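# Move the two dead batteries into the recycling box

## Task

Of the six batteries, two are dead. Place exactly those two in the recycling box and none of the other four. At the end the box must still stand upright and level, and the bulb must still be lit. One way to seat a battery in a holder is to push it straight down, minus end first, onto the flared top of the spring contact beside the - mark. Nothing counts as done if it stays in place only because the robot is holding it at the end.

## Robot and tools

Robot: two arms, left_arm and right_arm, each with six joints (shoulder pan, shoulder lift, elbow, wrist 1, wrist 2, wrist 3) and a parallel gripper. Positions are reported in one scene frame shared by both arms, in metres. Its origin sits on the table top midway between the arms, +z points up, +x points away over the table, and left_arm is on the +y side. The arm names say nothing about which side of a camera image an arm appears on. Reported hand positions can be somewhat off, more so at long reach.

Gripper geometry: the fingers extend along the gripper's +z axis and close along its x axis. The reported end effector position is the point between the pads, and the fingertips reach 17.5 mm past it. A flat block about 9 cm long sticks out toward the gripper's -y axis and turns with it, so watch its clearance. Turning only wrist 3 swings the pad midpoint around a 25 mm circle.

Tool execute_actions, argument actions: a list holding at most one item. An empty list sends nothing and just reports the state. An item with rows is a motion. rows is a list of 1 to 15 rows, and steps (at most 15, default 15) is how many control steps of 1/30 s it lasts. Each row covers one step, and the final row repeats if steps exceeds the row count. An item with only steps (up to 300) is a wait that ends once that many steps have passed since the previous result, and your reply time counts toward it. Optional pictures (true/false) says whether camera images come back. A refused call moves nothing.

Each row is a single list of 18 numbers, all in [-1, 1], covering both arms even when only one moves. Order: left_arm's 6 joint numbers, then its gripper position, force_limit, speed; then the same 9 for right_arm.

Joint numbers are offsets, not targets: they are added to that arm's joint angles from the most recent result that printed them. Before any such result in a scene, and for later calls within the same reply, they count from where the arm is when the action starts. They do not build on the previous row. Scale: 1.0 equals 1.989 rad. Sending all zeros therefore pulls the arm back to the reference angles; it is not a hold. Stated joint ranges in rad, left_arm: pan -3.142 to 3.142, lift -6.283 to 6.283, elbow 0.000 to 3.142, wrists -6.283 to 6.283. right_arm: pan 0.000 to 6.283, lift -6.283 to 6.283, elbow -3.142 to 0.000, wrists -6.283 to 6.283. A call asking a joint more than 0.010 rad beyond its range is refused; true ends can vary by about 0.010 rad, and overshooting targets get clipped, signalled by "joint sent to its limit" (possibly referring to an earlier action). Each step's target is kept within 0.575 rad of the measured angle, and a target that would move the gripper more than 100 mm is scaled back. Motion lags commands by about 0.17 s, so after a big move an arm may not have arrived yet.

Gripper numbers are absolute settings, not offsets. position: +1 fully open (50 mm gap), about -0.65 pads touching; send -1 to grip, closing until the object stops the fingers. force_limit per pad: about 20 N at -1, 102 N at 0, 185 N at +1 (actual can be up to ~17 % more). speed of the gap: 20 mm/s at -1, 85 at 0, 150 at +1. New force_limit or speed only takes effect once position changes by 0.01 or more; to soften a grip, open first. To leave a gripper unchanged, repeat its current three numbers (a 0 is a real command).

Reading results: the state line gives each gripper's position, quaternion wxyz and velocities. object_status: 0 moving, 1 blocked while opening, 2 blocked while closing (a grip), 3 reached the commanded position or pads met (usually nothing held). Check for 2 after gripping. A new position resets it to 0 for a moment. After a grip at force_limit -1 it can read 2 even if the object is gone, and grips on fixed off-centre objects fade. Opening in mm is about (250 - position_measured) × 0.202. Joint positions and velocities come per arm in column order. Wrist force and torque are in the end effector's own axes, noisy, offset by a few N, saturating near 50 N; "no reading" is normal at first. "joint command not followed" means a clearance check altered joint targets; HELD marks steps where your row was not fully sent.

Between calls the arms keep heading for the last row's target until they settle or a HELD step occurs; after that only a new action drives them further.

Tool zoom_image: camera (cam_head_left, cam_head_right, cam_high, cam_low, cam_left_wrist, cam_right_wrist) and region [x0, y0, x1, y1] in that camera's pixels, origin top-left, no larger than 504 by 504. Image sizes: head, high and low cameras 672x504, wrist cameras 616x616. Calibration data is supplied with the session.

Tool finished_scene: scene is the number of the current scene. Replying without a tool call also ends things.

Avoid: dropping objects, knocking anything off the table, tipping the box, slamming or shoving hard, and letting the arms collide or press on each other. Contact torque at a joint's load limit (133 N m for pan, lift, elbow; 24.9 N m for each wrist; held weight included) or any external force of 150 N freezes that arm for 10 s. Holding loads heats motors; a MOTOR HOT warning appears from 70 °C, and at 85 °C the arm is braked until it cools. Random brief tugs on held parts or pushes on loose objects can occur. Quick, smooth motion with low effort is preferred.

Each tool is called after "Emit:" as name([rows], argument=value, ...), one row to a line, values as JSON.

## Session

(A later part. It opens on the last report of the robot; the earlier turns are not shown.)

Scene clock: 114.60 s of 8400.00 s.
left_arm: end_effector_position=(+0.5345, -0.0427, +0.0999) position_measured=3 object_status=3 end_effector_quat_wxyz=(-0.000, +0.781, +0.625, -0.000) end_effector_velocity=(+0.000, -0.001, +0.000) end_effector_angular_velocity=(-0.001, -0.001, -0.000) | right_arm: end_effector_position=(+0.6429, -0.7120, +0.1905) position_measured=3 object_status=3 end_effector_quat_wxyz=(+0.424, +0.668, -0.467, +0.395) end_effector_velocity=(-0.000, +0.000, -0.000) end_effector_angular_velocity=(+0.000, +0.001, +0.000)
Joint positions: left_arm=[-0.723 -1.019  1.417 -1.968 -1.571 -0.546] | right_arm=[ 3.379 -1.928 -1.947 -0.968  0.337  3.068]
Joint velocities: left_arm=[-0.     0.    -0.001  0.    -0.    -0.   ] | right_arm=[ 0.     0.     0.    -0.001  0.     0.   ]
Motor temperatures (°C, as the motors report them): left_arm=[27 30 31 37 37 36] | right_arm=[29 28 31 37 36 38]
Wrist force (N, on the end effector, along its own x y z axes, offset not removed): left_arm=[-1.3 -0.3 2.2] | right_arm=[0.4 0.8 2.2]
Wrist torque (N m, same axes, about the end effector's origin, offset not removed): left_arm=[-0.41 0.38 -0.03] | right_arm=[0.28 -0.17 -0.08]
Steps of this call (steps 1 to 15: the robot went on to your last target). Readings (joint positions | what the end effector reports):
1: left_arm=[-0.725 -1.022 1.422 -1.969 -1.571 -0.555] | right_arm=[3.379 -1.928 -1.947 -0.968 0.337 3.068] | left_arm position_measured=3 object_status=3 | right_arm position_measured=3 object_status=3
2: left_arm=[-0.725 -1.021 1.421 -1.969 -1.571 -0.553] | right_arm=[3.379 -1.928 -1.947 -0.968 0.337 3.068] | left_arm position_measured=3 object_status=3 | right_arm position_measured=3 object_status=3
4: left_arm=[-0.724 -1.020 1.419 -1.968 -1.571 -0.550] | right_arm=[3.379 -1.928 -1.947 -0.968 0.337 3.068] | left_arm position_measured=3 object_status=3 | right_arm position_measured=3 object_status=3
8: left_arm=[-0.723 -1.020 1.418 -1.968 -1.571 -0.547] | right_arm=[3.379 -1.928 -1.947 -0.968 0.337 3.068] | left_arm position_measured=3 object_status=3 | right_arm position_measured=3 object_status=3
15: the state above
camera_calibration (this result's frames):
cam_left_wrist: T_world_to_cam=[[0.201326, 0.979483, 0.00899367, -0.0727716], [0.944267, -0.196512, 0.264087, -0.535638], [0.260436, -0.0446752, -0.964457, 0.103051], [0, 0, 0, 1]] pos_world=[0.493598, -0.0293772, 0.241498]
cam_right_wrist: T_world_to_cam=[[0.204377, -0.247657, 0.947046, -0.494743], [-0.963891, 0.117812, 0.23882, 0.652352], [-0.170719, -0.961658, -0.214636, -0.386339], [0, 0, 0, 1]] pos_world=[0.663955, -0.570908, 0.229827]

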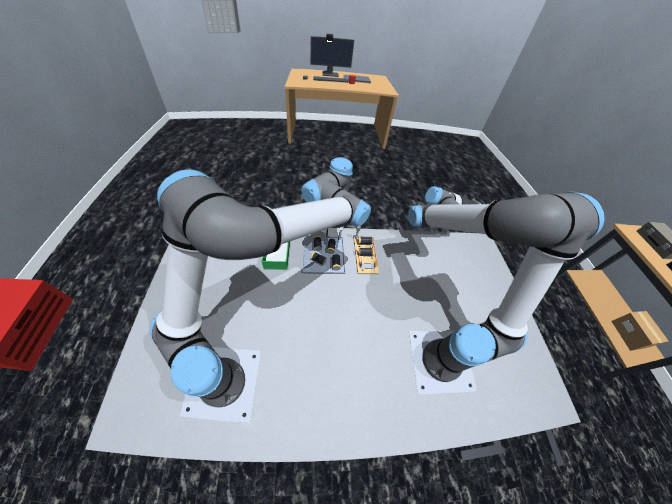

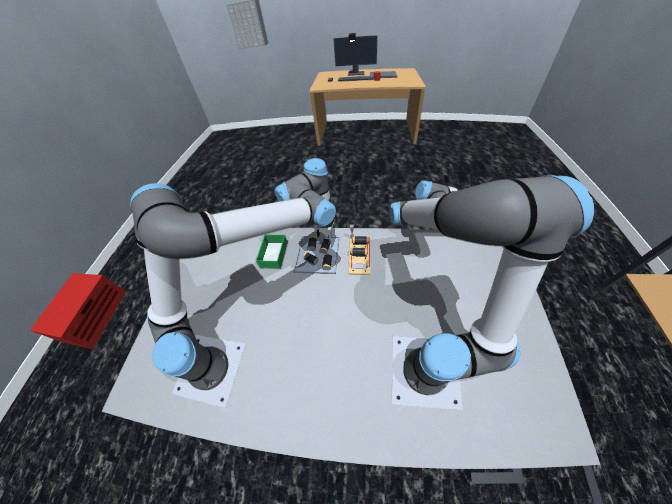

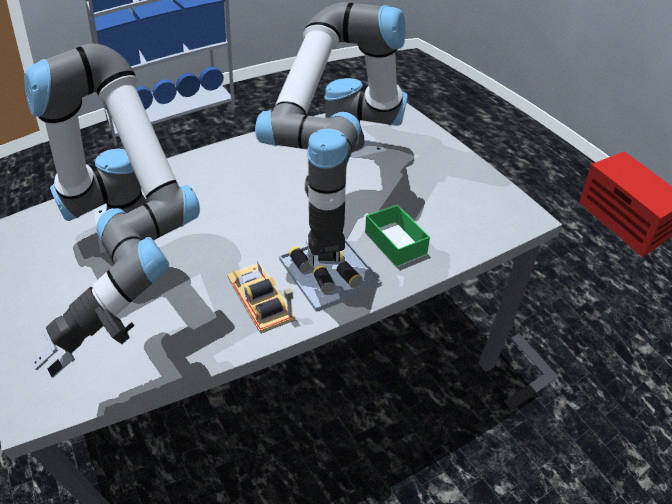

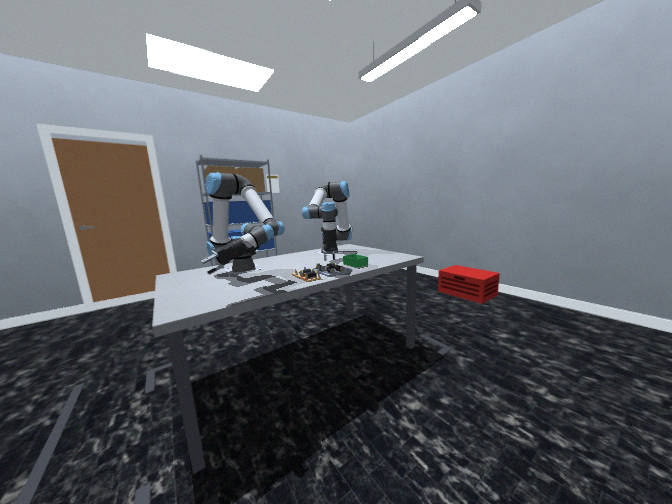

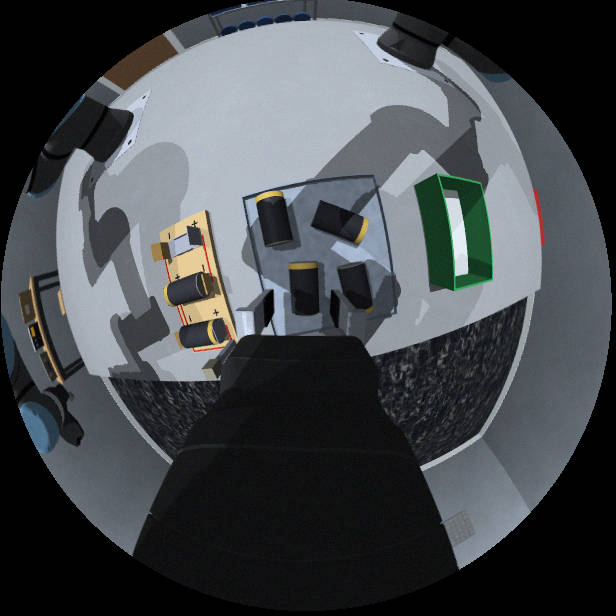

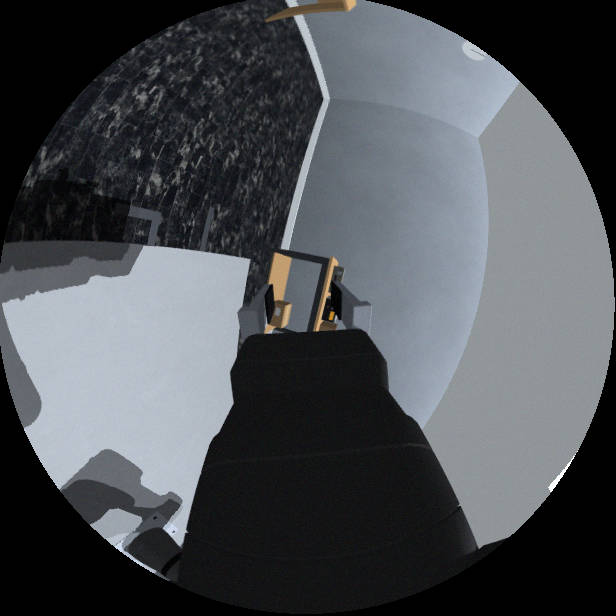

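Emit:
execute_actions([
  {"rows": [[0.002,0.006,0.0075,-0.0135,0,-0.02,1,-0.3,0,0,0,0,0,0,0,1,0,0],[0.002,0.012,0.0145,-0.0265,0,-0.02,1,-0.3,0,0,0,0,0,0,0,1,0,0],[0.002,0.0185,0.021,-0.0395,0,-0.02,1,-0.3,0,0,0,0,0,0,0,1,0,0],[0.002,0.025,0.027,-0.052,0,-0.02,1,-0.3,0,0,0,0,0,0,0,1,0,0],[0.002,0.0325,0.033,-0.0655,0,-0.02,1,-0.3,0,0,0,0,0,0,0,1,0,0],[0.002,0.0402,0.0387,-0.0793,0,-0.02,1,-0.3,0,0,0,0,0,0,0,1,0,0]], "steps": 15},
], pictures=false)

Emit:
execute_actions([
  {"steps": 10},
], pictures=false)

Emit:
execute_actions([
  {"rows": [[0,0,0,0,0,0,-1,-0.3,-0.3,0,0,0,0,0,0,1,0,0]], "steps": 15},
])

Emit:
zoom_image(camera="cam_left_wrist", region=[240, 230, 420, 350])

Scene clock: 122.07 s of 8400.00 s.
left_arm: end_effector_position=(+0.5360, -0.0417, +0.0302) position_measured=3 object_status=3 end_effector_quat_wxyz=(-0.000, +0.767, +0.641, -0.000) end_effector_velocity=(-0.000, +0.001, -0.033) end_effector_angular_velocity=(-0.002, -0.002, +0.009) | right_arm: end_effector_position=(+0.6429, -0.7120, +0.1905) position_measured=3 object_status=3 end_effector_quat_wxyz=(+0.424, +0.668, -0.467, +0.395) end_effector_velocity=(+0.000, +0.001, +0.000) end_effector_angular_velocity=(+0.000, -0.000, +0.002)
Joint positions: left_arm=[-0.719 -0.944  1.49  -2.117 -1.571 -0.585] | right_arm=[ 3.379 -1.928 -1.947 -0.968  0.337  3.068]
Joint velocities: left_arm=[ 0.001  0.038  0.033 -0.073  0.    -0.008] | right_arm=[ 0.002  0.001 -0.     0.     0.    -0.   ]
Motor temperatures (°C, as the motors report them): left_arm=[27 30 31 37 37 36] | right_arm=[29 28 31 37 36 38]
Wrist force (N, on the end effector, along its own x y z axes, offset not removed): left_arm=[-4.8 -1.9 2.2] | right_arm=[-0.1 0.8 2.0]
Wrist torque (N m, same axes, about the end effector's origin, offset not removed): left_arm=[-0.49 1.09 0.39] | right_arm=[0.26 -0.15 -0.09]
Steps of this call (steps 1 to 15: the robot went on to your last target; steps 16 to 90: nothing new was sent; then 3.97 s passed at rest; steps 91 to 105: all 15 steps of this action). Readings (joint positions | what the end effector reports):
91: left_arm=[-0.723 -1.019 1.417 -1.968 -1.571 -0.546] | right_arm=[3.379 -1.928 -1.947 -0.968 0.337 3.068] | left_arm position_measured=3 object_status=3 | right_arm position_measured=3 object_status=3
92: left_arm=[-0.722 -1.018 1.419 -1.971 -1.571 -0.550] | right_arm=[3.379 -1.928 -1.947 -0.968 0.337 3.068] | left_arm position_measured=3 object_status=3 | right_arm position_measured=3 object_status=3
94: left_arm=[-0.721 -1.008 1.430 -1.990 -1.571 -0.564] | right_arm=[3.379 -1.928 -1.947 -0.968 0.337 3.068] | left_arm position_measured=3 object_status=3 | right_arm position_measured=3 object_status=3
98: left_arm=[-0.720 -0.971 1.466 -2.062 -1.571 -0.579] | right_arm=[3.379 -1.928 -1.947 -0.968 0.337 3.068] | left_arm position_measured=3 object_status=3 | right_arm position_measured=3 object_status=3
105: the state above

Scene clock: 122.40 s of 8400.00 s.
left_arm: end_effector_position=(+0.5359, -0.0416, +0.0266) position_measured=3 object_status=3 end_effector_quat_wxyz=(-0.000, +0.767, +0.642, -0.000) end_effector_velocity=(-0.000, +0.000, -0.003) end_effector_angular_velocity=(+0.001, +0.001, +0.000) | right_arm: end_effector_position=(+0.6429, -0.7120, +0.1905) position_measured=3 object_status=3 end_effector_quat_wxyz=(+0.424, +0.668, -0.467, +0.395) end_effector_velocity=(+0.000, +0.000, +0.000) end_effector_angular_velocity=(-0.000, -0.000, +0.000)
Joint positions: left_arm=[-0.719 -0.94   1.494 -2.125 -1.571 -0.586] | right_arm=[ 3.379 -1.928 -1.947 -0.968  0.337  3.068]
Joint velocities: left_arm=[-0.     0.003  0.002 -0.004 -0.    -0.   ] | right_arm=[ 0.    -0.     0.     0.001 -0.    -0.   ]
Motor temperatures (°C, as the motors report them): left_arm=[27 30 31 37 37 36] | right_arm=[29 28 31 37 36 38]
Wrist force (N, on the end effector, along its own x y z axes, offset not removed): left_arm=[-2.4 -1.0 -0.8] | right_arm=[0.1 0.1 2.6]
Wrist torque (N m, same axes, about the end effector's origin, offset not removed): left_arm=[-0.34 0.46 0.12] | right_arm=[0.09 -0.18 -0.11]
Steps of this call (steps 1 to 10: the robot went on to your last target). Readings (joint positions | what the end effector reports):
1: left_arm=[-0.719 -0.943 1.491 -2.119 -1.571 -0.585] | right_arm=[3.379 -1.928 -1.947 -0.968 0.337 3.068] | left_arm position_measured=3 object_status=3 | right_arm position_measured=3 object_status=3
2: left_arm=[-0.719 -0.942 1.492 -2.121 -1.571 -0.585] | right_arm=[3.379 -1.928 -1.947 -0.968 0.337 3.068] | left_arm position_measured=3 object_status=3 | right_arm position_measured=3 object_status=3
4: left_arm=[-0.719 -0.941 1.493 -2.123 -1.571 -0.586] | right_arm=[3.379 -1.928 -1.947 -0.968 0.337 3.068] | left_arm position_measured=3 object_status=3 | right_arm position_measured=3 object_status=3
8: left_arm=[-0.719 -0.940 1.494 -2.125 -1.571 -0.586] | right_arm=[3.379 -1.928 -1.947 -0.968 0.337 3.068] | left_arm position_measured=3 object_status=3 | right_arm position_measured=3 object_status=3
10: the state above

Scene clock: 122.90 s of 8400.00 s.
left_arm: end_effector_position=(+0.5359, -0.0416, +0.0265) position_measured=91 object_status=2 end_effector_quat_wxyz=(-0.000, +0.767, +0.642, -0.000) end_effector_velocity=(+0.000, +0.000, +0.000) end_effector_angular_velocity=(-0.000, -0.000, +0.000) | right_arm: end_effector_position=(+0.6429, -0.7120, +0.1905) position_measured=3 object_status=3 end_effector_quat_wxyz=(+0.424, +0.668, -0.467, +0.395) end_effector_velocity=(-0.000, -0.001, +0.000) end_effector_angular_velocity=(+0.000, -0.001, -0.001)
Joint positions: left_arm=[-0.719 -0.939  1.494 -2.125 -1.571 -0.586] | right_arm=[ 3.379 -1.928 -1.947 -0.968  0.337  3.068]
Joint velocities: left_arm=[ 0. -0. -0.  0. -0. -0.] | right_arm=[-0.002 -0.     0.     0.001 -0.    -0.   ]
Motor temperatures (°C, as the motors report them): left_arm=[27 30 31 37 37 36] | right_arm=[29 28 31 37 36 38]
Wrist force (N, on the end effector, along its own x y z axes, offset not removed): left_arm=[-4.3 -2.1 0.5] | right_arm=[-0.1 1.4 1.9]
Wrist torque (N m, same axes, about the end effector's origin, offset not removed): left_arm=[-0.76 0.84 -0.05] | right_arm=[0.33 -0.13 -0.12]
Steps of this call (steps 1 to 15: all 15 steps of this action). Readings (joint positions | what the end effector reports):
1: left_arm=[-0.719 -0.939 1.494 -2.125 -1.571 -0.586] | right_arm=[3.379 -1.928 -1.947 -0.968 0.337 3.068] | left_arm position_measured=7 object_status=0 | right_arm position_measured=3 object_status=3
2: left_arm=[-0.719 -0.939 1.494 -2.125 -1.571 -0.586] | right_arm=[3.379 -1.928 -1.947 -0.968 0.337 3.068] | left_arm position_measured=18 object_status=0 | right_arm position_measured=3 object_status=3
4: left_arm=[-0.719 -0.939 1.494 -2.125 -1.571 -0.586] | right_arm=[3.379 -1.928 -1.947 -0.968 0.337 3.068] | left_arm position_measured=40 object_status=0 | right_arm position_measured=3 object_status=3
8: left_arm=[-0.719 -0.939 1.494 -2.125 -1.571 -0.586] | right_arm=[3.379 -1.928 -1.947 -0.968 0.337 3.068] | left_arm position_measured=83 object_status=0 | right_arm position_measured=3 object_status=3
15: the state above
camera_calibration (this result's frames):
cam_left_wrist: T_world_to_cam=[[0.158326, 0.987349, 0.00859025, -0.0500982], [0.951797, -0.154929, 0.264724, -0.519746], [0.262706, -0.0337367, -0.964286, 0.03121], [0, 0, 0, 1]] pos_world=[0.494425, -0.0300062, 0.168115]
cam_right_wrist: T_world_to_cam=[[0.204377, -0.247657, 0.947046, -0.494743], [-0.963891, 0.117812, 0.23882, 0.652352], [-0.170719, -0.961658, -0.214636, -0.386339], [0, 0, 0, 1]] pos_world=[0.663955, -0.570908, 0.229827]

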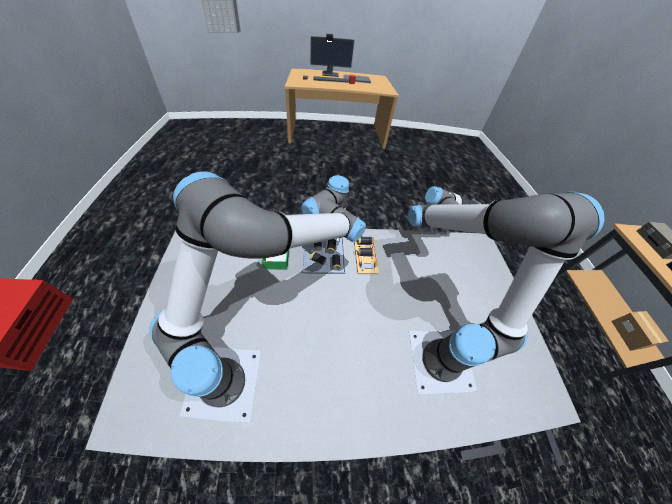

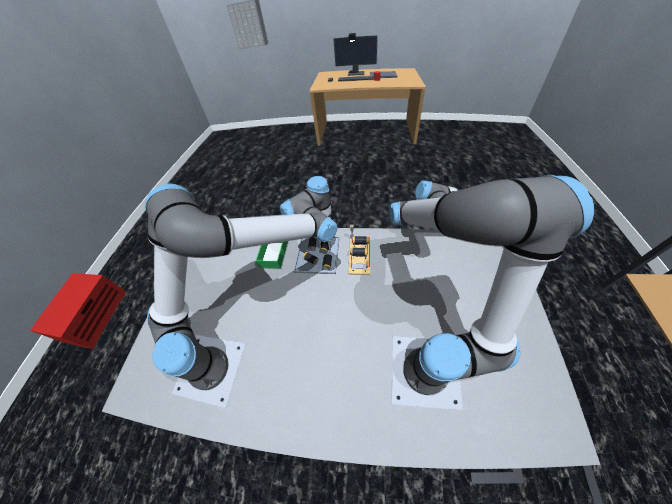

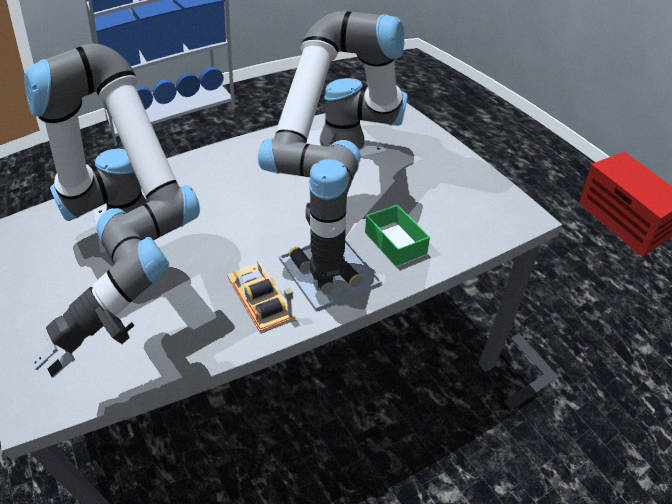

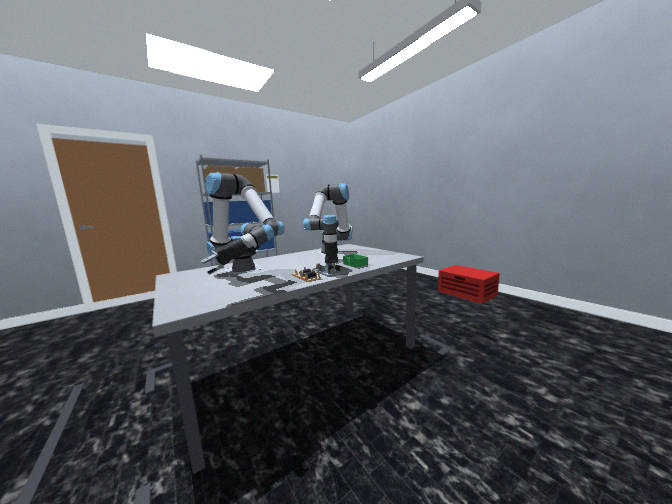

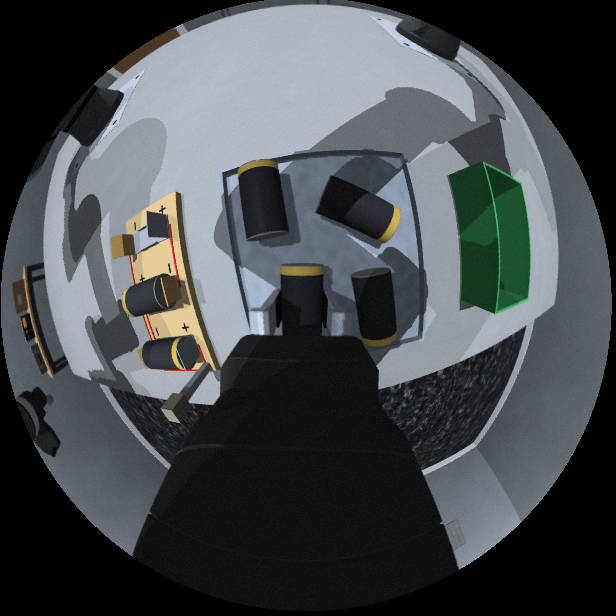

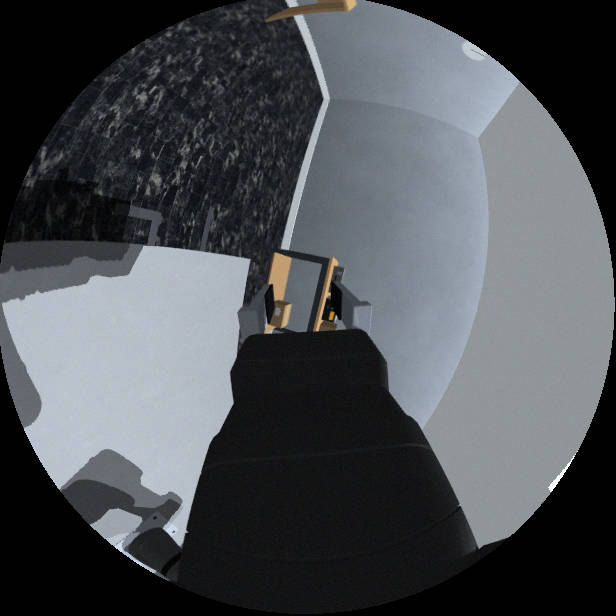

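Region (240, 230, 420, 350) of cam_left_wrist's 616x616 image, scaled by 2.800, with more detail than that image has.

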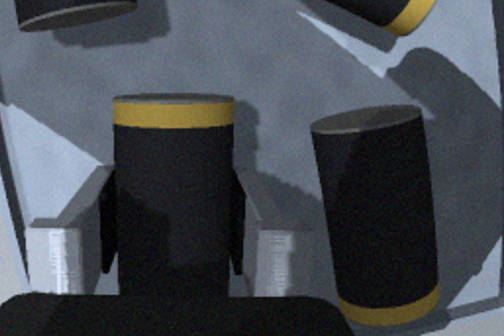

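Emit:
execute_actions([
  {"rows": [[0,-0.0077,-0.0057,0.0138,0,0,-1,-0.3,-0.3,0,0,0,0,0,0,1,0,0],[0,-0.015,-0.0117,0.027,0,0,-1,-0.3,-0.3,0,0,0,0,0,0,1,0,0],[0,-0.0217,-0.0177,0.04,0,0,-1,-0.3,-0.3,0,0,0,0,0,0,1,0,0],[0,-0.028,-0.024,0.053,0,0,-1,-0.3,-0.3,0,0,0,0,0,0,1,0,0],[0,-0.034,-0.031,0.066,0,0,-1,-0.3,-0.3,0,0,0,0,0,0,1,0,0],[0,-0.0402,-0.0387,0.0793,0,0,-1,-0.3,-0.3,0,0,0,0,0,0,1,0,0],[0,-0.0402,-0.0387,0.0793,0,0,-1,-0.3,-0.3,0,0,0,0,0,0,1,0,0],[0,-0.0402,-0.0387,0.0793,0,0,-1,-0.3,-0.3,0,0,0,0,0,0,1,0,0],[0,-0.0402,-0.0387,0.0793,0,0,-1,-0.3,-0.3,0,0,0,0,0,0,1,0,0],[0,-0.0402,-0.0387,0.0793,0,0,-1,-0.3,-0.3,0,0,0,0,0,0,1,0,0],[-0.1513,-0.0121,-0.0853,0.097,0,0.5498,-1,-0.3,-0.3,0,0,0,0,0,0,1,0,0]], "steps": 15},
], pictures=false)

Emit:
execute_actions([
  {"steps": 40},
], pictures=false)

Scene clock: 131.47 s of 8400.00 s.
left_arm: end_effector_position=(+0.5109, -0.0893, +0.0931) position_measured=91 object_status=2 end_effector_quat_wxyz=(+0.000, +0.826, +0.563, -0.000) end_effector_velocity=(-0.284, -0.443, +0.025) end_effector_angular_velocity=(+0.000, +0.002, -2.363) | right_arm: end_effector_position=(+0.6429, -0.7120, +0.1905) position_measured=3 object_status=3 end_effector_quat_wxyz=(+0.424, +0.668, -0.467, +0.395) end_effector_velocity=(-0.000, -0.000, +0.000) end_effector_angular_velocity=(-0.000, +0.001, -0.000)
Joint positions: left_arm=[-0.799 -0.994  1.395 -1.972 -1.571 -0.469] | right_arm=[ 3.379 -1.928 -1.947 -0.968  0.337  3.068]
Joint velocities: left_arm=[-0.806  0.114 -0.256  0.145 -0.002  1.557] | right_arm=[-0.001  0.     0.    -0.001  0.    -0.   ]
Motor temperatures (°C, as the motors report them): left_arm=[27 30 31 37 37 36] | right_arm=[29 28 31 37 36 38]
Wrist force (N, on the end effector, along its own x y z axes, offset not removed): left_arm=[-2.3 -1.1 2.0] | right_arm=[0.3 -0.6 2.8]
Wrist torque (N m, same axes, about the end effector's origin, offset not removed): left_arm=[-0.39 0.41 0.09] | right_arm=[0.03 -0.14 -0.11]
Steps of this call (steps 1 to 15: the robot went on to your last target; steps 16 to 90: nothing new was sent; then 5.07 s passed at rest; steps 91 to 105: all 15 steps of this action). Readings (joint positions | what the end effector reports):
91: left_arm=[-0.719 -0.940 1.494 -2.125 -1.571 -0.586] | right_arm=[3.379 -1.928 -1.947 -0.968 0.337 3.068] | left_arm position_measured=91 object_status=2 | right_arm position_measured=3 object_status=3
92: left_arm=[-0.719 -0.942 1.492 -2.121 -1.571 -0.586] | right_arm=[3.379 -1.928 -1.947 -0.968 0.337 3.068] | left_arm position_measured=91 object_status=2 | right_arm position_measured=3 object_status=3
94: left_arm=[-0.719 -0.953 1.483 -2.102 -1.571 -0.586] | right_arm=[3.379 -1.928 -1.947 -0.968 0.337 3.068] | left_arm position_measured=91 object_status=2 | right_arm position_measured=3 object_status=3
98: left_arm=[-0.719 -0.990 1.448 -2.030 -1.571 -0.586] | right_arm=[3.379 -1.928 -1.947 -0.968 0.337 3.068] | left_arm position_measured=91 object_status=2 | right_arm position_measured=3 object_status=3
105: the state above

Scene clock: 132.80 s of 8400.00 s.
left_arm: end_effector_position=(+0.4349, -0.2001, +0.1005) position_measured=91 object_status=2 end_effector_quat_wxyz=(+0.000, +1.000, -0.000, -0.000) end_effector_velocity=(-0.000, +0.000, +0.000) end_effector_angular_velocity=(+0.000, +0.000, -0.001) | right_arm: end_effector_position=(+0.6429, -0.7120, +0.1905) position_measured=3 object_status=3 end_effector_quat_wxyz=(+0.424, +0.668, -0.467, +0.395) end_effector_velocity=(-0.001, -0.001, -0.000) end_effector_angular_velocity=(-0.001, +0.002, -0.001)
Joint positions: left_arm=[-1.02  -0.963  1.324 -1.932 -1.571  0.508] | right_arm=[ 3.379 -1.928 -1.947 -0.968  0.337  3.068]
Joint velocities: left_arm=[ 0.    -0.     0.     0.    -0.     0.001] | right_arm=[-0.001  0.     0.    -0.002 -0.    -0.   ]
Motor temperatures (°C, as the motors report them): left_arm=[27 30 31 37 37 36] | right_arm=[29 28 31 37 36 38]
Wrist force (N, on the end effector, along its own x y z axes, offset not removed): left_arm=[-3.4 0.2 3.5] | right_arm=[0.4 0.8 2.9]
Wrist torque (N m, same axes, about the end effector's origin, offset not removed): left_arm=[-0.21 0.63 0.18] | right_arm=[0.22 -0.30 -0.09]
Steps of this call (steps 1 to 40: the robot went on to your last target). Readings (joint positions | what the end effector reports):
1: left_arm=[-0.826 -0.990 1.386 -1.967 -1.571 -0.414] | right_arm=[3.379 -1.928 -1.947 -0.968 0.337 3.068] | left_arm position_measured=91 object_status=2 | right_arm position_measured=3 object_status=3
2: left_arm=[-0.853 -0.986 1.377 -1.962 -1.571 -0.355] | right_arm=[3.379 -1.928 -1.947 -0.968 0.337 3.068] | left_arm position_measured=91 object_status=2 | right_arm position_measured=3 object_status=3
4: left_arm=[-0.906 -0.978 1.359 -1.952 -1.571 -0.217] | right_arm=[3.379 -1.928 -1.947 -0.968 0.337 3.068] | left_arm position_measured=91 object_status=2 | right_arm position_measured=3 object_status=3
8: left_arm=[-0.982 -0.968 1.336 -1.939 -1.571 0.114] | right_arm=[3.379 -1.928 -1.947 -0.968 0.337 3.068] | left_arm position_measured=91 object_status=2 | right_arm position_measured=3 object_status=3
40: the state above

Emit:
execute_actions([
  {"rows": [[0,0.0055,0.0079,-0.0134,0,0,-1,-0.3,-0.3,0,0,0,0,0,0,1,0,0],[0,0.0114,0.0153,-0.0267,0,0,-1,-0.3,-0.3,0,0,0,0,0,0,1,0,0],[0,0.0114,0.0153,-0.0267,0,0,-1,-0.3,-0.3,0,0,0,0,0,0,1,0,0],[0,0.0114,0.0153,-0.0267,0,0,-1,-0.3,-0.3,0,0,0,0,0,0,1,0,0],[0,0.014,0.0181,-0.0321,0,0,-1,-0.3,-0.3,0,0,0,0,0,0,1,0,0],[0,0.014,0.0181,-0.0321,0,0,-1,-0.3,-0.3,0,0,0,0,0,0,1,0,0],[0,0.0165,0.0208,-0.0373,0,0,-1,-0.3,-0.3,0,0,0,0,0,0,1,0,0],[0,0.0165,0.0208,-0.0373,0,0,-1,-0.3,-0.3,0,0,0,0,0,0,1,0,0],[0,0.0191,0.0235,-0.0426,0,0,-1,-0.3,-0.3,0,0,0,0,0,0,1,0,0],[0,0.0191,0.0235,-0.0426,0,0,-1,-0.3,-0.3,0,0,0,0,0,0,1,0,0],[0,0.0217,0.0261,-0.0478,0,0,-1,-0.3,-0.3,0,0,0,0,0,0,1,0,0]], "steps": 15},
], pictures=false)

Emit:
execute_actions([
  {"steps": 10},
])

Emit:
zoom_image(camera="cam_left_wrist", region=[240, 230, 420, 350])

Emit:
zoom_image(camera="cam_high", region=[200, 230, 320, 340])

Scene clock: 141.90 s of 8400.00 s.
left_arm: end_effector_position=(+0.4350, -0.2001, +0.0602) position_measured=91 object_status=2 end_effector_quat_wxyz=(+0.000, +1.000, -0.000, -0.000) end_effector_velocity=(-0.000, +0.000, -0.040) end_effector_angular_velocity=(-0.000, -0.000, +0.001) | right_arm: end_effector_position=(+0.6429, -0.7120, +0.1905) position_measured=3 object_status=3 end_effector_quat_wxyz=(+0.424, +0.668, -0.467, +0.395) end_effector_velocity=(-0.000, -0.001, +0.000) end_effector_angular_velocity=(-0.000, +0.000, -0.001)
Joint positions: left_arm=[-1.02  -0.925  1.371 -2.017 -1.571  0.508] | right_arm=[ 3.379 -1.928 -1.947 -0.968  0.337  3.068]
Joint velocities: left_arm=[-0.     0.041  0.042 -0.084 -0.    -0.001] | right_arm=[-0.001  0.    -0.    -0.    -0.    -0.   ]
Motor temperatures (°C, as the motors report them): left_arm=[27 31 31 37 37 36] | right_arm=[29 28 31 37 36 38]
Wrist force (N, on the end effector, along its own x y z axes, offset not removed): left_arm=[-2.8 1.6 4.0] | right_arm=[-0.2 -0.5 1.7]
Wrist torque (N m, same axes, about the end effector's origin, offset not removed): left_arm=[0.01 0.66 0.03] | right_arm=[-0.03 -0.14 -0.10]
Steps of this call (steps 1 to 15: the robot went on to your last target; steps 16 to 90: nothing new was sent; then 5.60 s passed at rest; steps 91 to 105: all 15 steps of this action). Readings (joint positions | what the end effector reports):
91: left_arm=[-1.020 -0.963 1.324 -1.932 -1.571 0.508] | right_arm=[3.379 -1.928 -1.947 -0.968 0.337 3.068] | left_arm position_measured=91 object_status=2 | right_arm position_measured=3 object_status=3
92: left_arm=[-1.020 -0.962 1.326 -1.935 -1.571 0.508] | right_arm=[3.379 -1.928 -1.947 -0.968 0.337 3.068] | left_arm position_measured=91 object_status=2 | right_arm position_measured=3 object_status=3
94: left_arm=[-1.020 -0.955 1.336 -1.952 -1.571 0.508] | right_arm=[3.379 -1.928 -1.947 -0.968 0.337 3.068] | left_arm position_measured=91 object_status=2 | right_arm position_measured=3 object_status=3
98: left_arm=[-1.020 -0.942 1.352 -1.981 -1.571 0.508] | right_arm=[3.379 -1.928 -1.947 -0.968 0.337 3.068] | left_arm position_measured=91 object_status=2 | right_arm position_measured=3 object_status=3
105: the state above

Scene clock: 142.23 s of 8400.00 s.
left_arm: end_effector_position=(+0.4349, -0.2001, +0.0558) position_measured=91 object_status=2 end_effector_quat_wxyz=(+0.000, +1.000, -0.000, +0.000) end_effector_velocity=(-0.000, -0.000, -0.002) end_effector_angular_velocity=(-0.001, -0.000, -0.002) | right_arm: end_effector_position=(+0.6429, -0.7120, +0.1905) position_measured=3 object_status=3 end_effector_quat_wxyz=(+0.424, +0.668, -0.467, +0.395) end_effector_velocity=(-0.000, -0.000, +0.000) end_effector_angular_velocity=(-0.000, +0.000, -0.000)
Joint positions: left_arm=[-1.02  -0.921  1.376 -2.027 -1.571  0.508] | right_arm=[ 3.379 -1.928 -1.947 -0.968  0.337  3.068]
Joint velocities: left_arm=[-0.001  0.001  0.003 -0.005 -0.     0.001] | right_arm=[-0.     0.    -0.    -0.001  0.     0.   ]
Motor temperatures (°C, as the motors report them): left_arm=[27 31 31 37 37 36] | right_arm=[29 28 31 37 36 38]
Wrist force (N, on the end effector, along its own x y z axes, offset not removed): left_arm=[1.2 -3.4 3.4] | right_arm=[-1.4 -0.5 1.6]
Wrist torque (N m, same axes, about the end effector's origin, offset not removed): left_arm=[-0.59 -0.13 0.17] | right_arm=[-0.01 0.10 -0.15]
Steps of this call (steps 1 to 10: the robot went on to your last target). Readings (joint positions | what the end effector reports):
1: left_arm=[-1.020 -0.924 1.372 -2.020 -1.571 0.508] | right_arm=[3.379 -1.928 -1.947 -0.968 0.337 3.068] | left_arm position_measured=91 object_status=2 | right_arm position_measured=3 object_status=3
2: left_arm=[-1.020 -0.923 1.373 -2.022 -1.571 0.508] | right_arm=[3.379 -1.928 -1.947 -0.968 0.337 3.068] | left_arm position_measured=91 object_status=2 | right_arm position_measured=3 object_status=3
4: left_arm=[-1.020 -0.922 1.374 -2.024 -1.571 0.508] | right_arm=[3.379 -1.928 -1.947 -0.968 0.337 3.068] | left_arm position_measured=91 object_status=2 | right_arm position_measured=3 object_status=3
8: left_arm=[-1.020 -0.921 1.376 -2.026 -1.571 0.508] | right_arm=[3.379 -1.928 -1.947 -0.968 0.337 3.068] | left_arm position_measured=91 object_status=2 | right_arm position_measured=3 object_status=3
10: the state above
camera_calibration (this result's frames):
cam_left_wrist: T_world_to_cam=[[0.999807, 0.0175554, 0.00883631, -0.437953], [0.0145763, -0.963921, 0.26579, -0.210275], [0.0131836, -0.26561, -0.963991, 0.142773], [0, 0, 0, 1]] pos_world=[0.439051, -0.157078, 0.197391]
cam_right_wrist: T_world_to_cam=[[0.204377, -0.247657, 0.947046, -0.494743], [-0.963891, 0.117812, 0.23882, 0.652352], [-0.170719, -0.961658, -0.214636, -0.386339], [0, 0, 0, 1]] pos_world=[0.663955, -0.570908, 0.229827]

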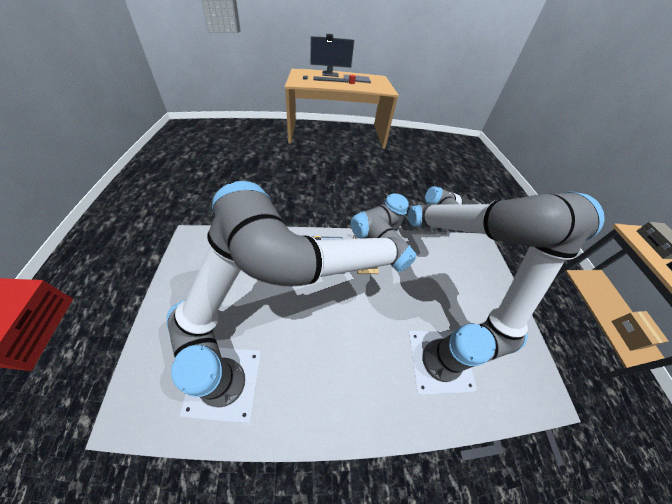

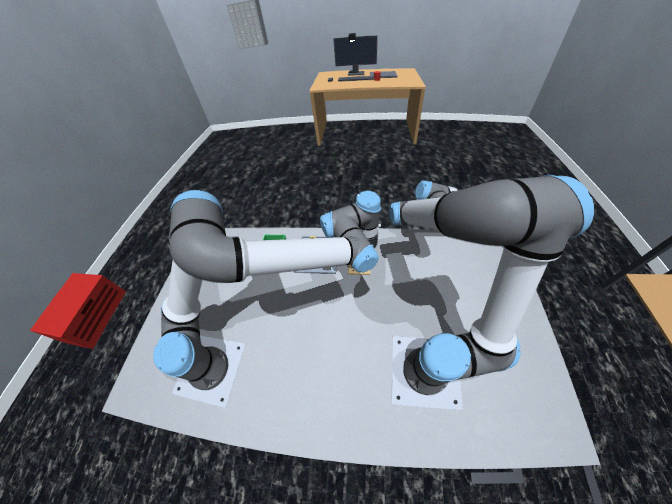

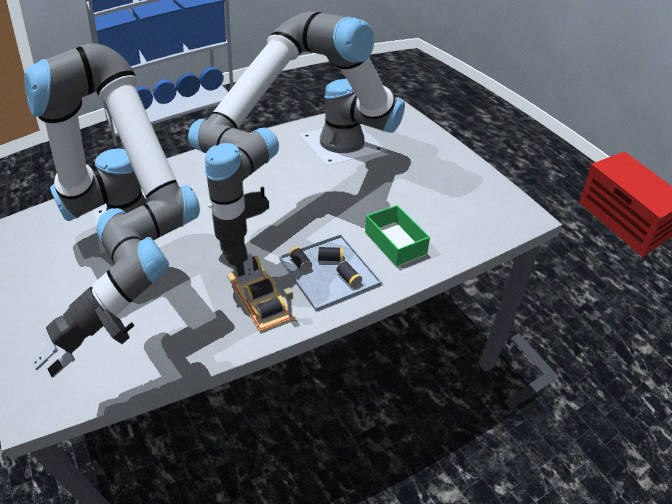

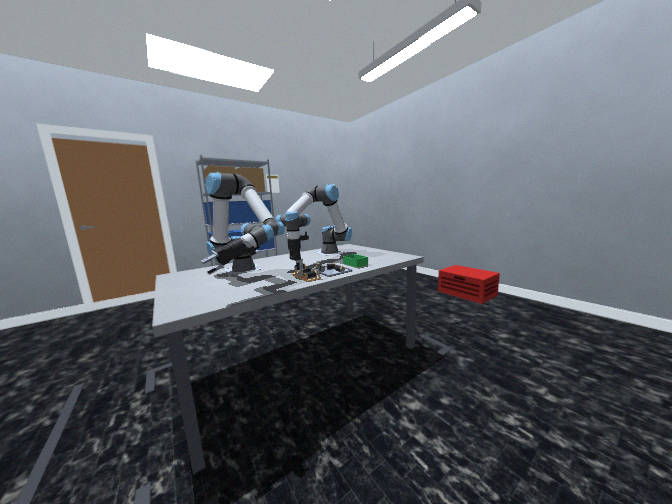

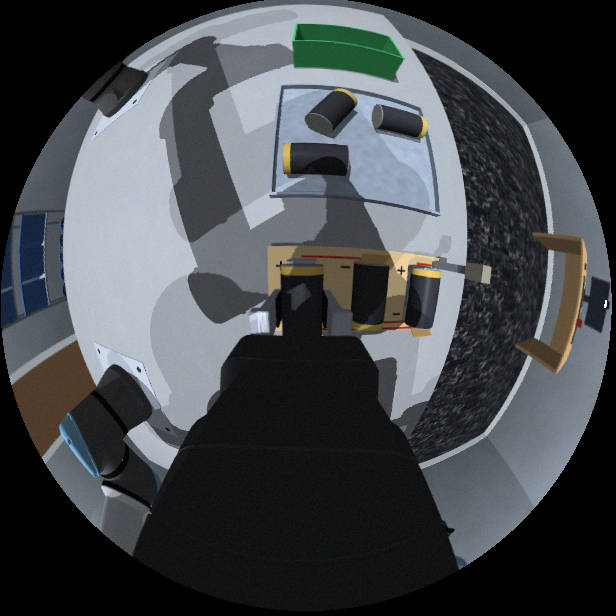

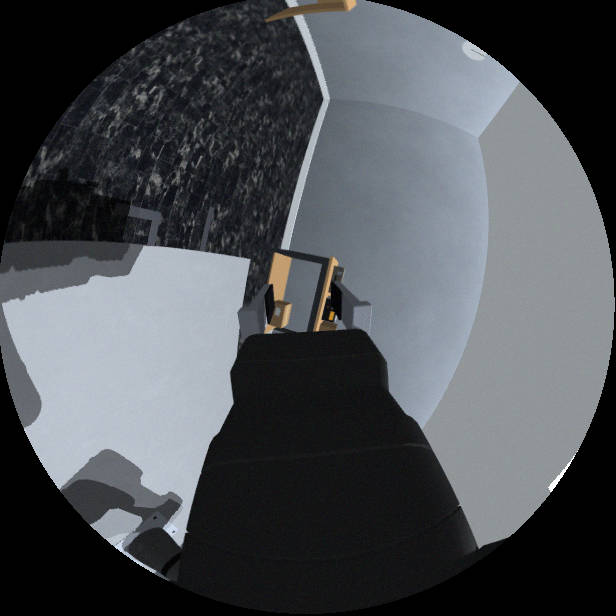

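Region (240, 230, 420, 350) of cam_left_wrist's 616x616 image, scaled by 2.800, with more detail than that image has.

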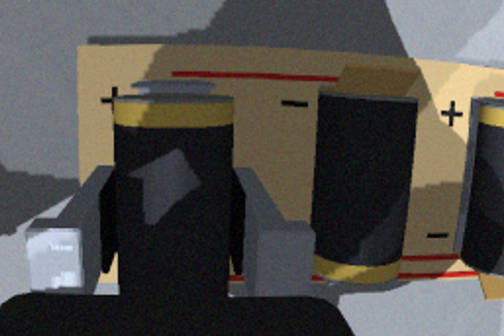

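Region (200, 230, 320, 340) of cam_high's 672x504 image, scaled by 4.200, with more detail than that image has; it fills the top 462 rows of this view, and the rest is white.

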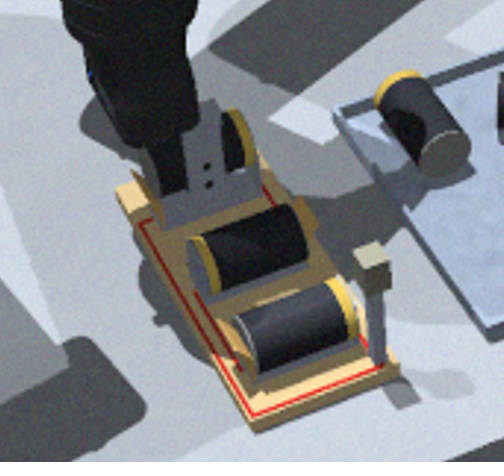

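Good. Continue down 20 mm.

Emit:
execute_actions([
  {"rows": [[0,0.0013,0.0012,-0.0025,0,0,-1,-0.3,-0.3,0,0,0,0,0,0,1,0,0],[0,0.0027,0.0025,-0.0052,0,0,-1,-0.3,-0.3,0,0,0,0,0,0,1,0,0],[0,0.004,0.0037,-0.0077,0,0,-1,-0.3,-0.3,0,0,0,0,0,0,1,0,0],[0,0.0054,0.0049,-0.0103,0,0,-1,-0.3,-0.3,0,0,0,0,0,0,1,0,0],[0,0.0068,0.0061,-0.0129,0,0,-1,-0.3,-0.3,0,0,0,0,0,0,1,0,0],[0,0.0082,0.0073,-0.0155,0,0,-1,-0.3,-0.3,0,0,0,0,0,0,1,0,0],[0,0.0096,0.0084,-0.018,0,0,-1,-0.3,-0.3,0,0,0,0,0,0,1,0,0],[0,0.0112,0.0096,-0.0208,0,0,-1,-0.3,-0.3,0,0,0,0,0,0,1,0,0]], "steps": 15},
], pictures=false)

Emit:
execute_actions([
  {"steps": 10},
], pictures=false)

Scene clock: 148.33 s of 8400.00 s.
left_arm: end_effector_position=(+0.4350, -0.2002, +0.0371) position_measured=91 object_status=2 end_effector_quat_wxyz=(+0.000, +1.000, -0.000, +0.000) end_effector_velocity=(-0.000, +0.000, -0.014) end_effector_angular_velocity=(+0.001, +0.001, +0.000) | right_arm: end_effector_position=(+0.6429, -0.7120, +0.1905) position_measured=3 object_status=3 end_effector_quat_wxyz=(+0.424, +0.668, -0.467, +0.395) end_effector_velocity=(+0.000, +0.000, +0.000) end_effector_angular_velocity=(-0.000, -0.000, +0.000)
Joint positions: left_arm=[-1.02  -0.9    1.393 -2.065 -1.571  0.508] | right_arm=[ 3.379 -1.928 -1.947 -0.968  0.337  3.068]
Joint velocities: left_arm=[-0.     0.015  0.013 -0.026 -0.    -0.001] | right_arm=[ 0.  0.  0. -0. -0.  0.]
Motor temperatures (°C, as the motors report them): left_arm=[27 31 31 37 37 36] | right_arm=[29 28 31 37 36 38]
Wrist force (N, on the end effector, along its own x y z axes, offset not removed): left_arm=[-2.8 1.7 3.6] | right_arm=[0.4 0.8 1.8]
Wrist torque (N m, same axes, about the end effector's origin, offset not removed): left_arm=[-0.07 0.64 0.31] | right_arm=[0.17 -0.20 -0.09]
Steps of this call (steps 1 to 15: the robot went on to your last target; steps 16 to 90: nothing new was sent; then 2.60 s passed at rest; steps 91 to 105: all 15 steps of this action). Readings (joint positions | what the end effector reports):
91: left_arm=[-1.020 -0.920 1.376 -2.027 -1.571 0.508] | right_arm=[3.379 -1.928 -1.947 -0.968 0.337 3.068] | left_arm position_measured=91 object_status=2 | right_arm position_measured=3 object_status=3
92: left_arm=[-1.020 -0.920 1.376 -2.028 -1.571 0.508] | right_arm=[3.379 -1.928 -1.947 -0.968 0.337 3.068] | left_arm position_measured=91 object_status=2 | right_arm position_measured=3 object_status=3
94: left_arm=[-1.020 -0.918 1.378 -2.032 -1.571 0.508] | right_arm=[3.379 -1.928 -1.947 -0.968 0.337 3.068] | left_arm position_measured=91 object_status=2 | right_arm position_measured=3 object_status=3
98: left_arm=[-1.020 -0.910 1.385 -2.047 -1.571 0.508] | right_arm=[3.379 -1.928 -1.947 -0.968 0.337 3.068] | left_arm position_measured=91 object_status=2 | right_arm position_measured=3 object_status=3
105: the state above

Scene clock: 148.67 s of 8400.00 s.
left_arm: end_effector_position=(+0.4350, -0.2002, +0.0357) position_measured=91 object_status=2 end_effector_quat_wxyz=(+0.000, +1.000, -0.000, +0.000) end_effector_velocity=(+0.001, +0.001, -0.001) end_effector_angular_velocity=(+0.000, +0.000, +0.001) | right_arm: end_effector_position=(+0.6429, -0.7120, +0.1905) position_measured=3 object_status=3 end_effector_quat_wxyz=(+0.424, +0.668, -0.467, +0.395) end_effector_velocity=(-0.000, -0.001, +0.001) end_effector_angular_velocity=(+0.001, -0.003, -0.001)
Joint positions: left_arm=[-1.02  -0.898  1.395 -2.068 -1.571  0.508] | right_arm=[ 3.379 -1.928 -1.947 -0.968  0.337  3.068]
Joint velocities: left_arm=[ 0.001  0.001  0.001 -0.001  0.    -0.   ] | right_arm=[-0.001  0.001  0.     0.002 -0.     0.   ]
Motor temperatures (°C, as the motors report them): left_arm=[27 31 31 37 37 36] | right_arm=[29 28 31 37 36 38]
Wrist force (N, on the end effector, along its own x y z axes, offset not removed): left_arm=[-1.5 -2.0 2.3] | right_arm=[-1.8 0.1 2.2]
Wrist torque (N m, same axes, about the end effector's origin, offset not removed): left_arm=[-0.54 0.41 0.11] | right_arm=[0.11 0.10 -0.08]
Steps of this call (steps 1 to 10: the robot went on to your last target). Readings (joint positions | what the end effector reports):
1: left_arm=[-1.020 -0.900 1.394 -2.066 -1.571 0.508] | right_arm=[3.379 -1.928 -1.947 -0.968 0.337 3.068] | left_arm position_measured=91 object_status=2 | right_arm position_measured=3 object_status=3
2: left_arm=[-1.020 -0.899 1.394 -2.066 -1.571 0.508] | right_arm=[3.379 -1.928 -1.947 -0.968 0.337 3.068] | left_arm position_measured=91 object_status=2 | right_arm position_measured=3 object_status=3
4: left_arm=[-1.020 -0.899 1.394 -2.067 -1.571 0.508] | right_arm=[3.379 -1.928 -1.947 -0.968 0.337 3.068] | left_arm position_measured=91 object_status=2 | right_arm position_measured=3 object_status=3
8: left_arm=[-1.020 -0.899 1.395 -2.068 -1.571 0.508] | right_arm=[3.379 -1.928 -1.947 -0.968 0.337 3.068] | left_arm position_measured=91 object_status=2 | right_arm position_measured=3 object_status=3
10: the state above


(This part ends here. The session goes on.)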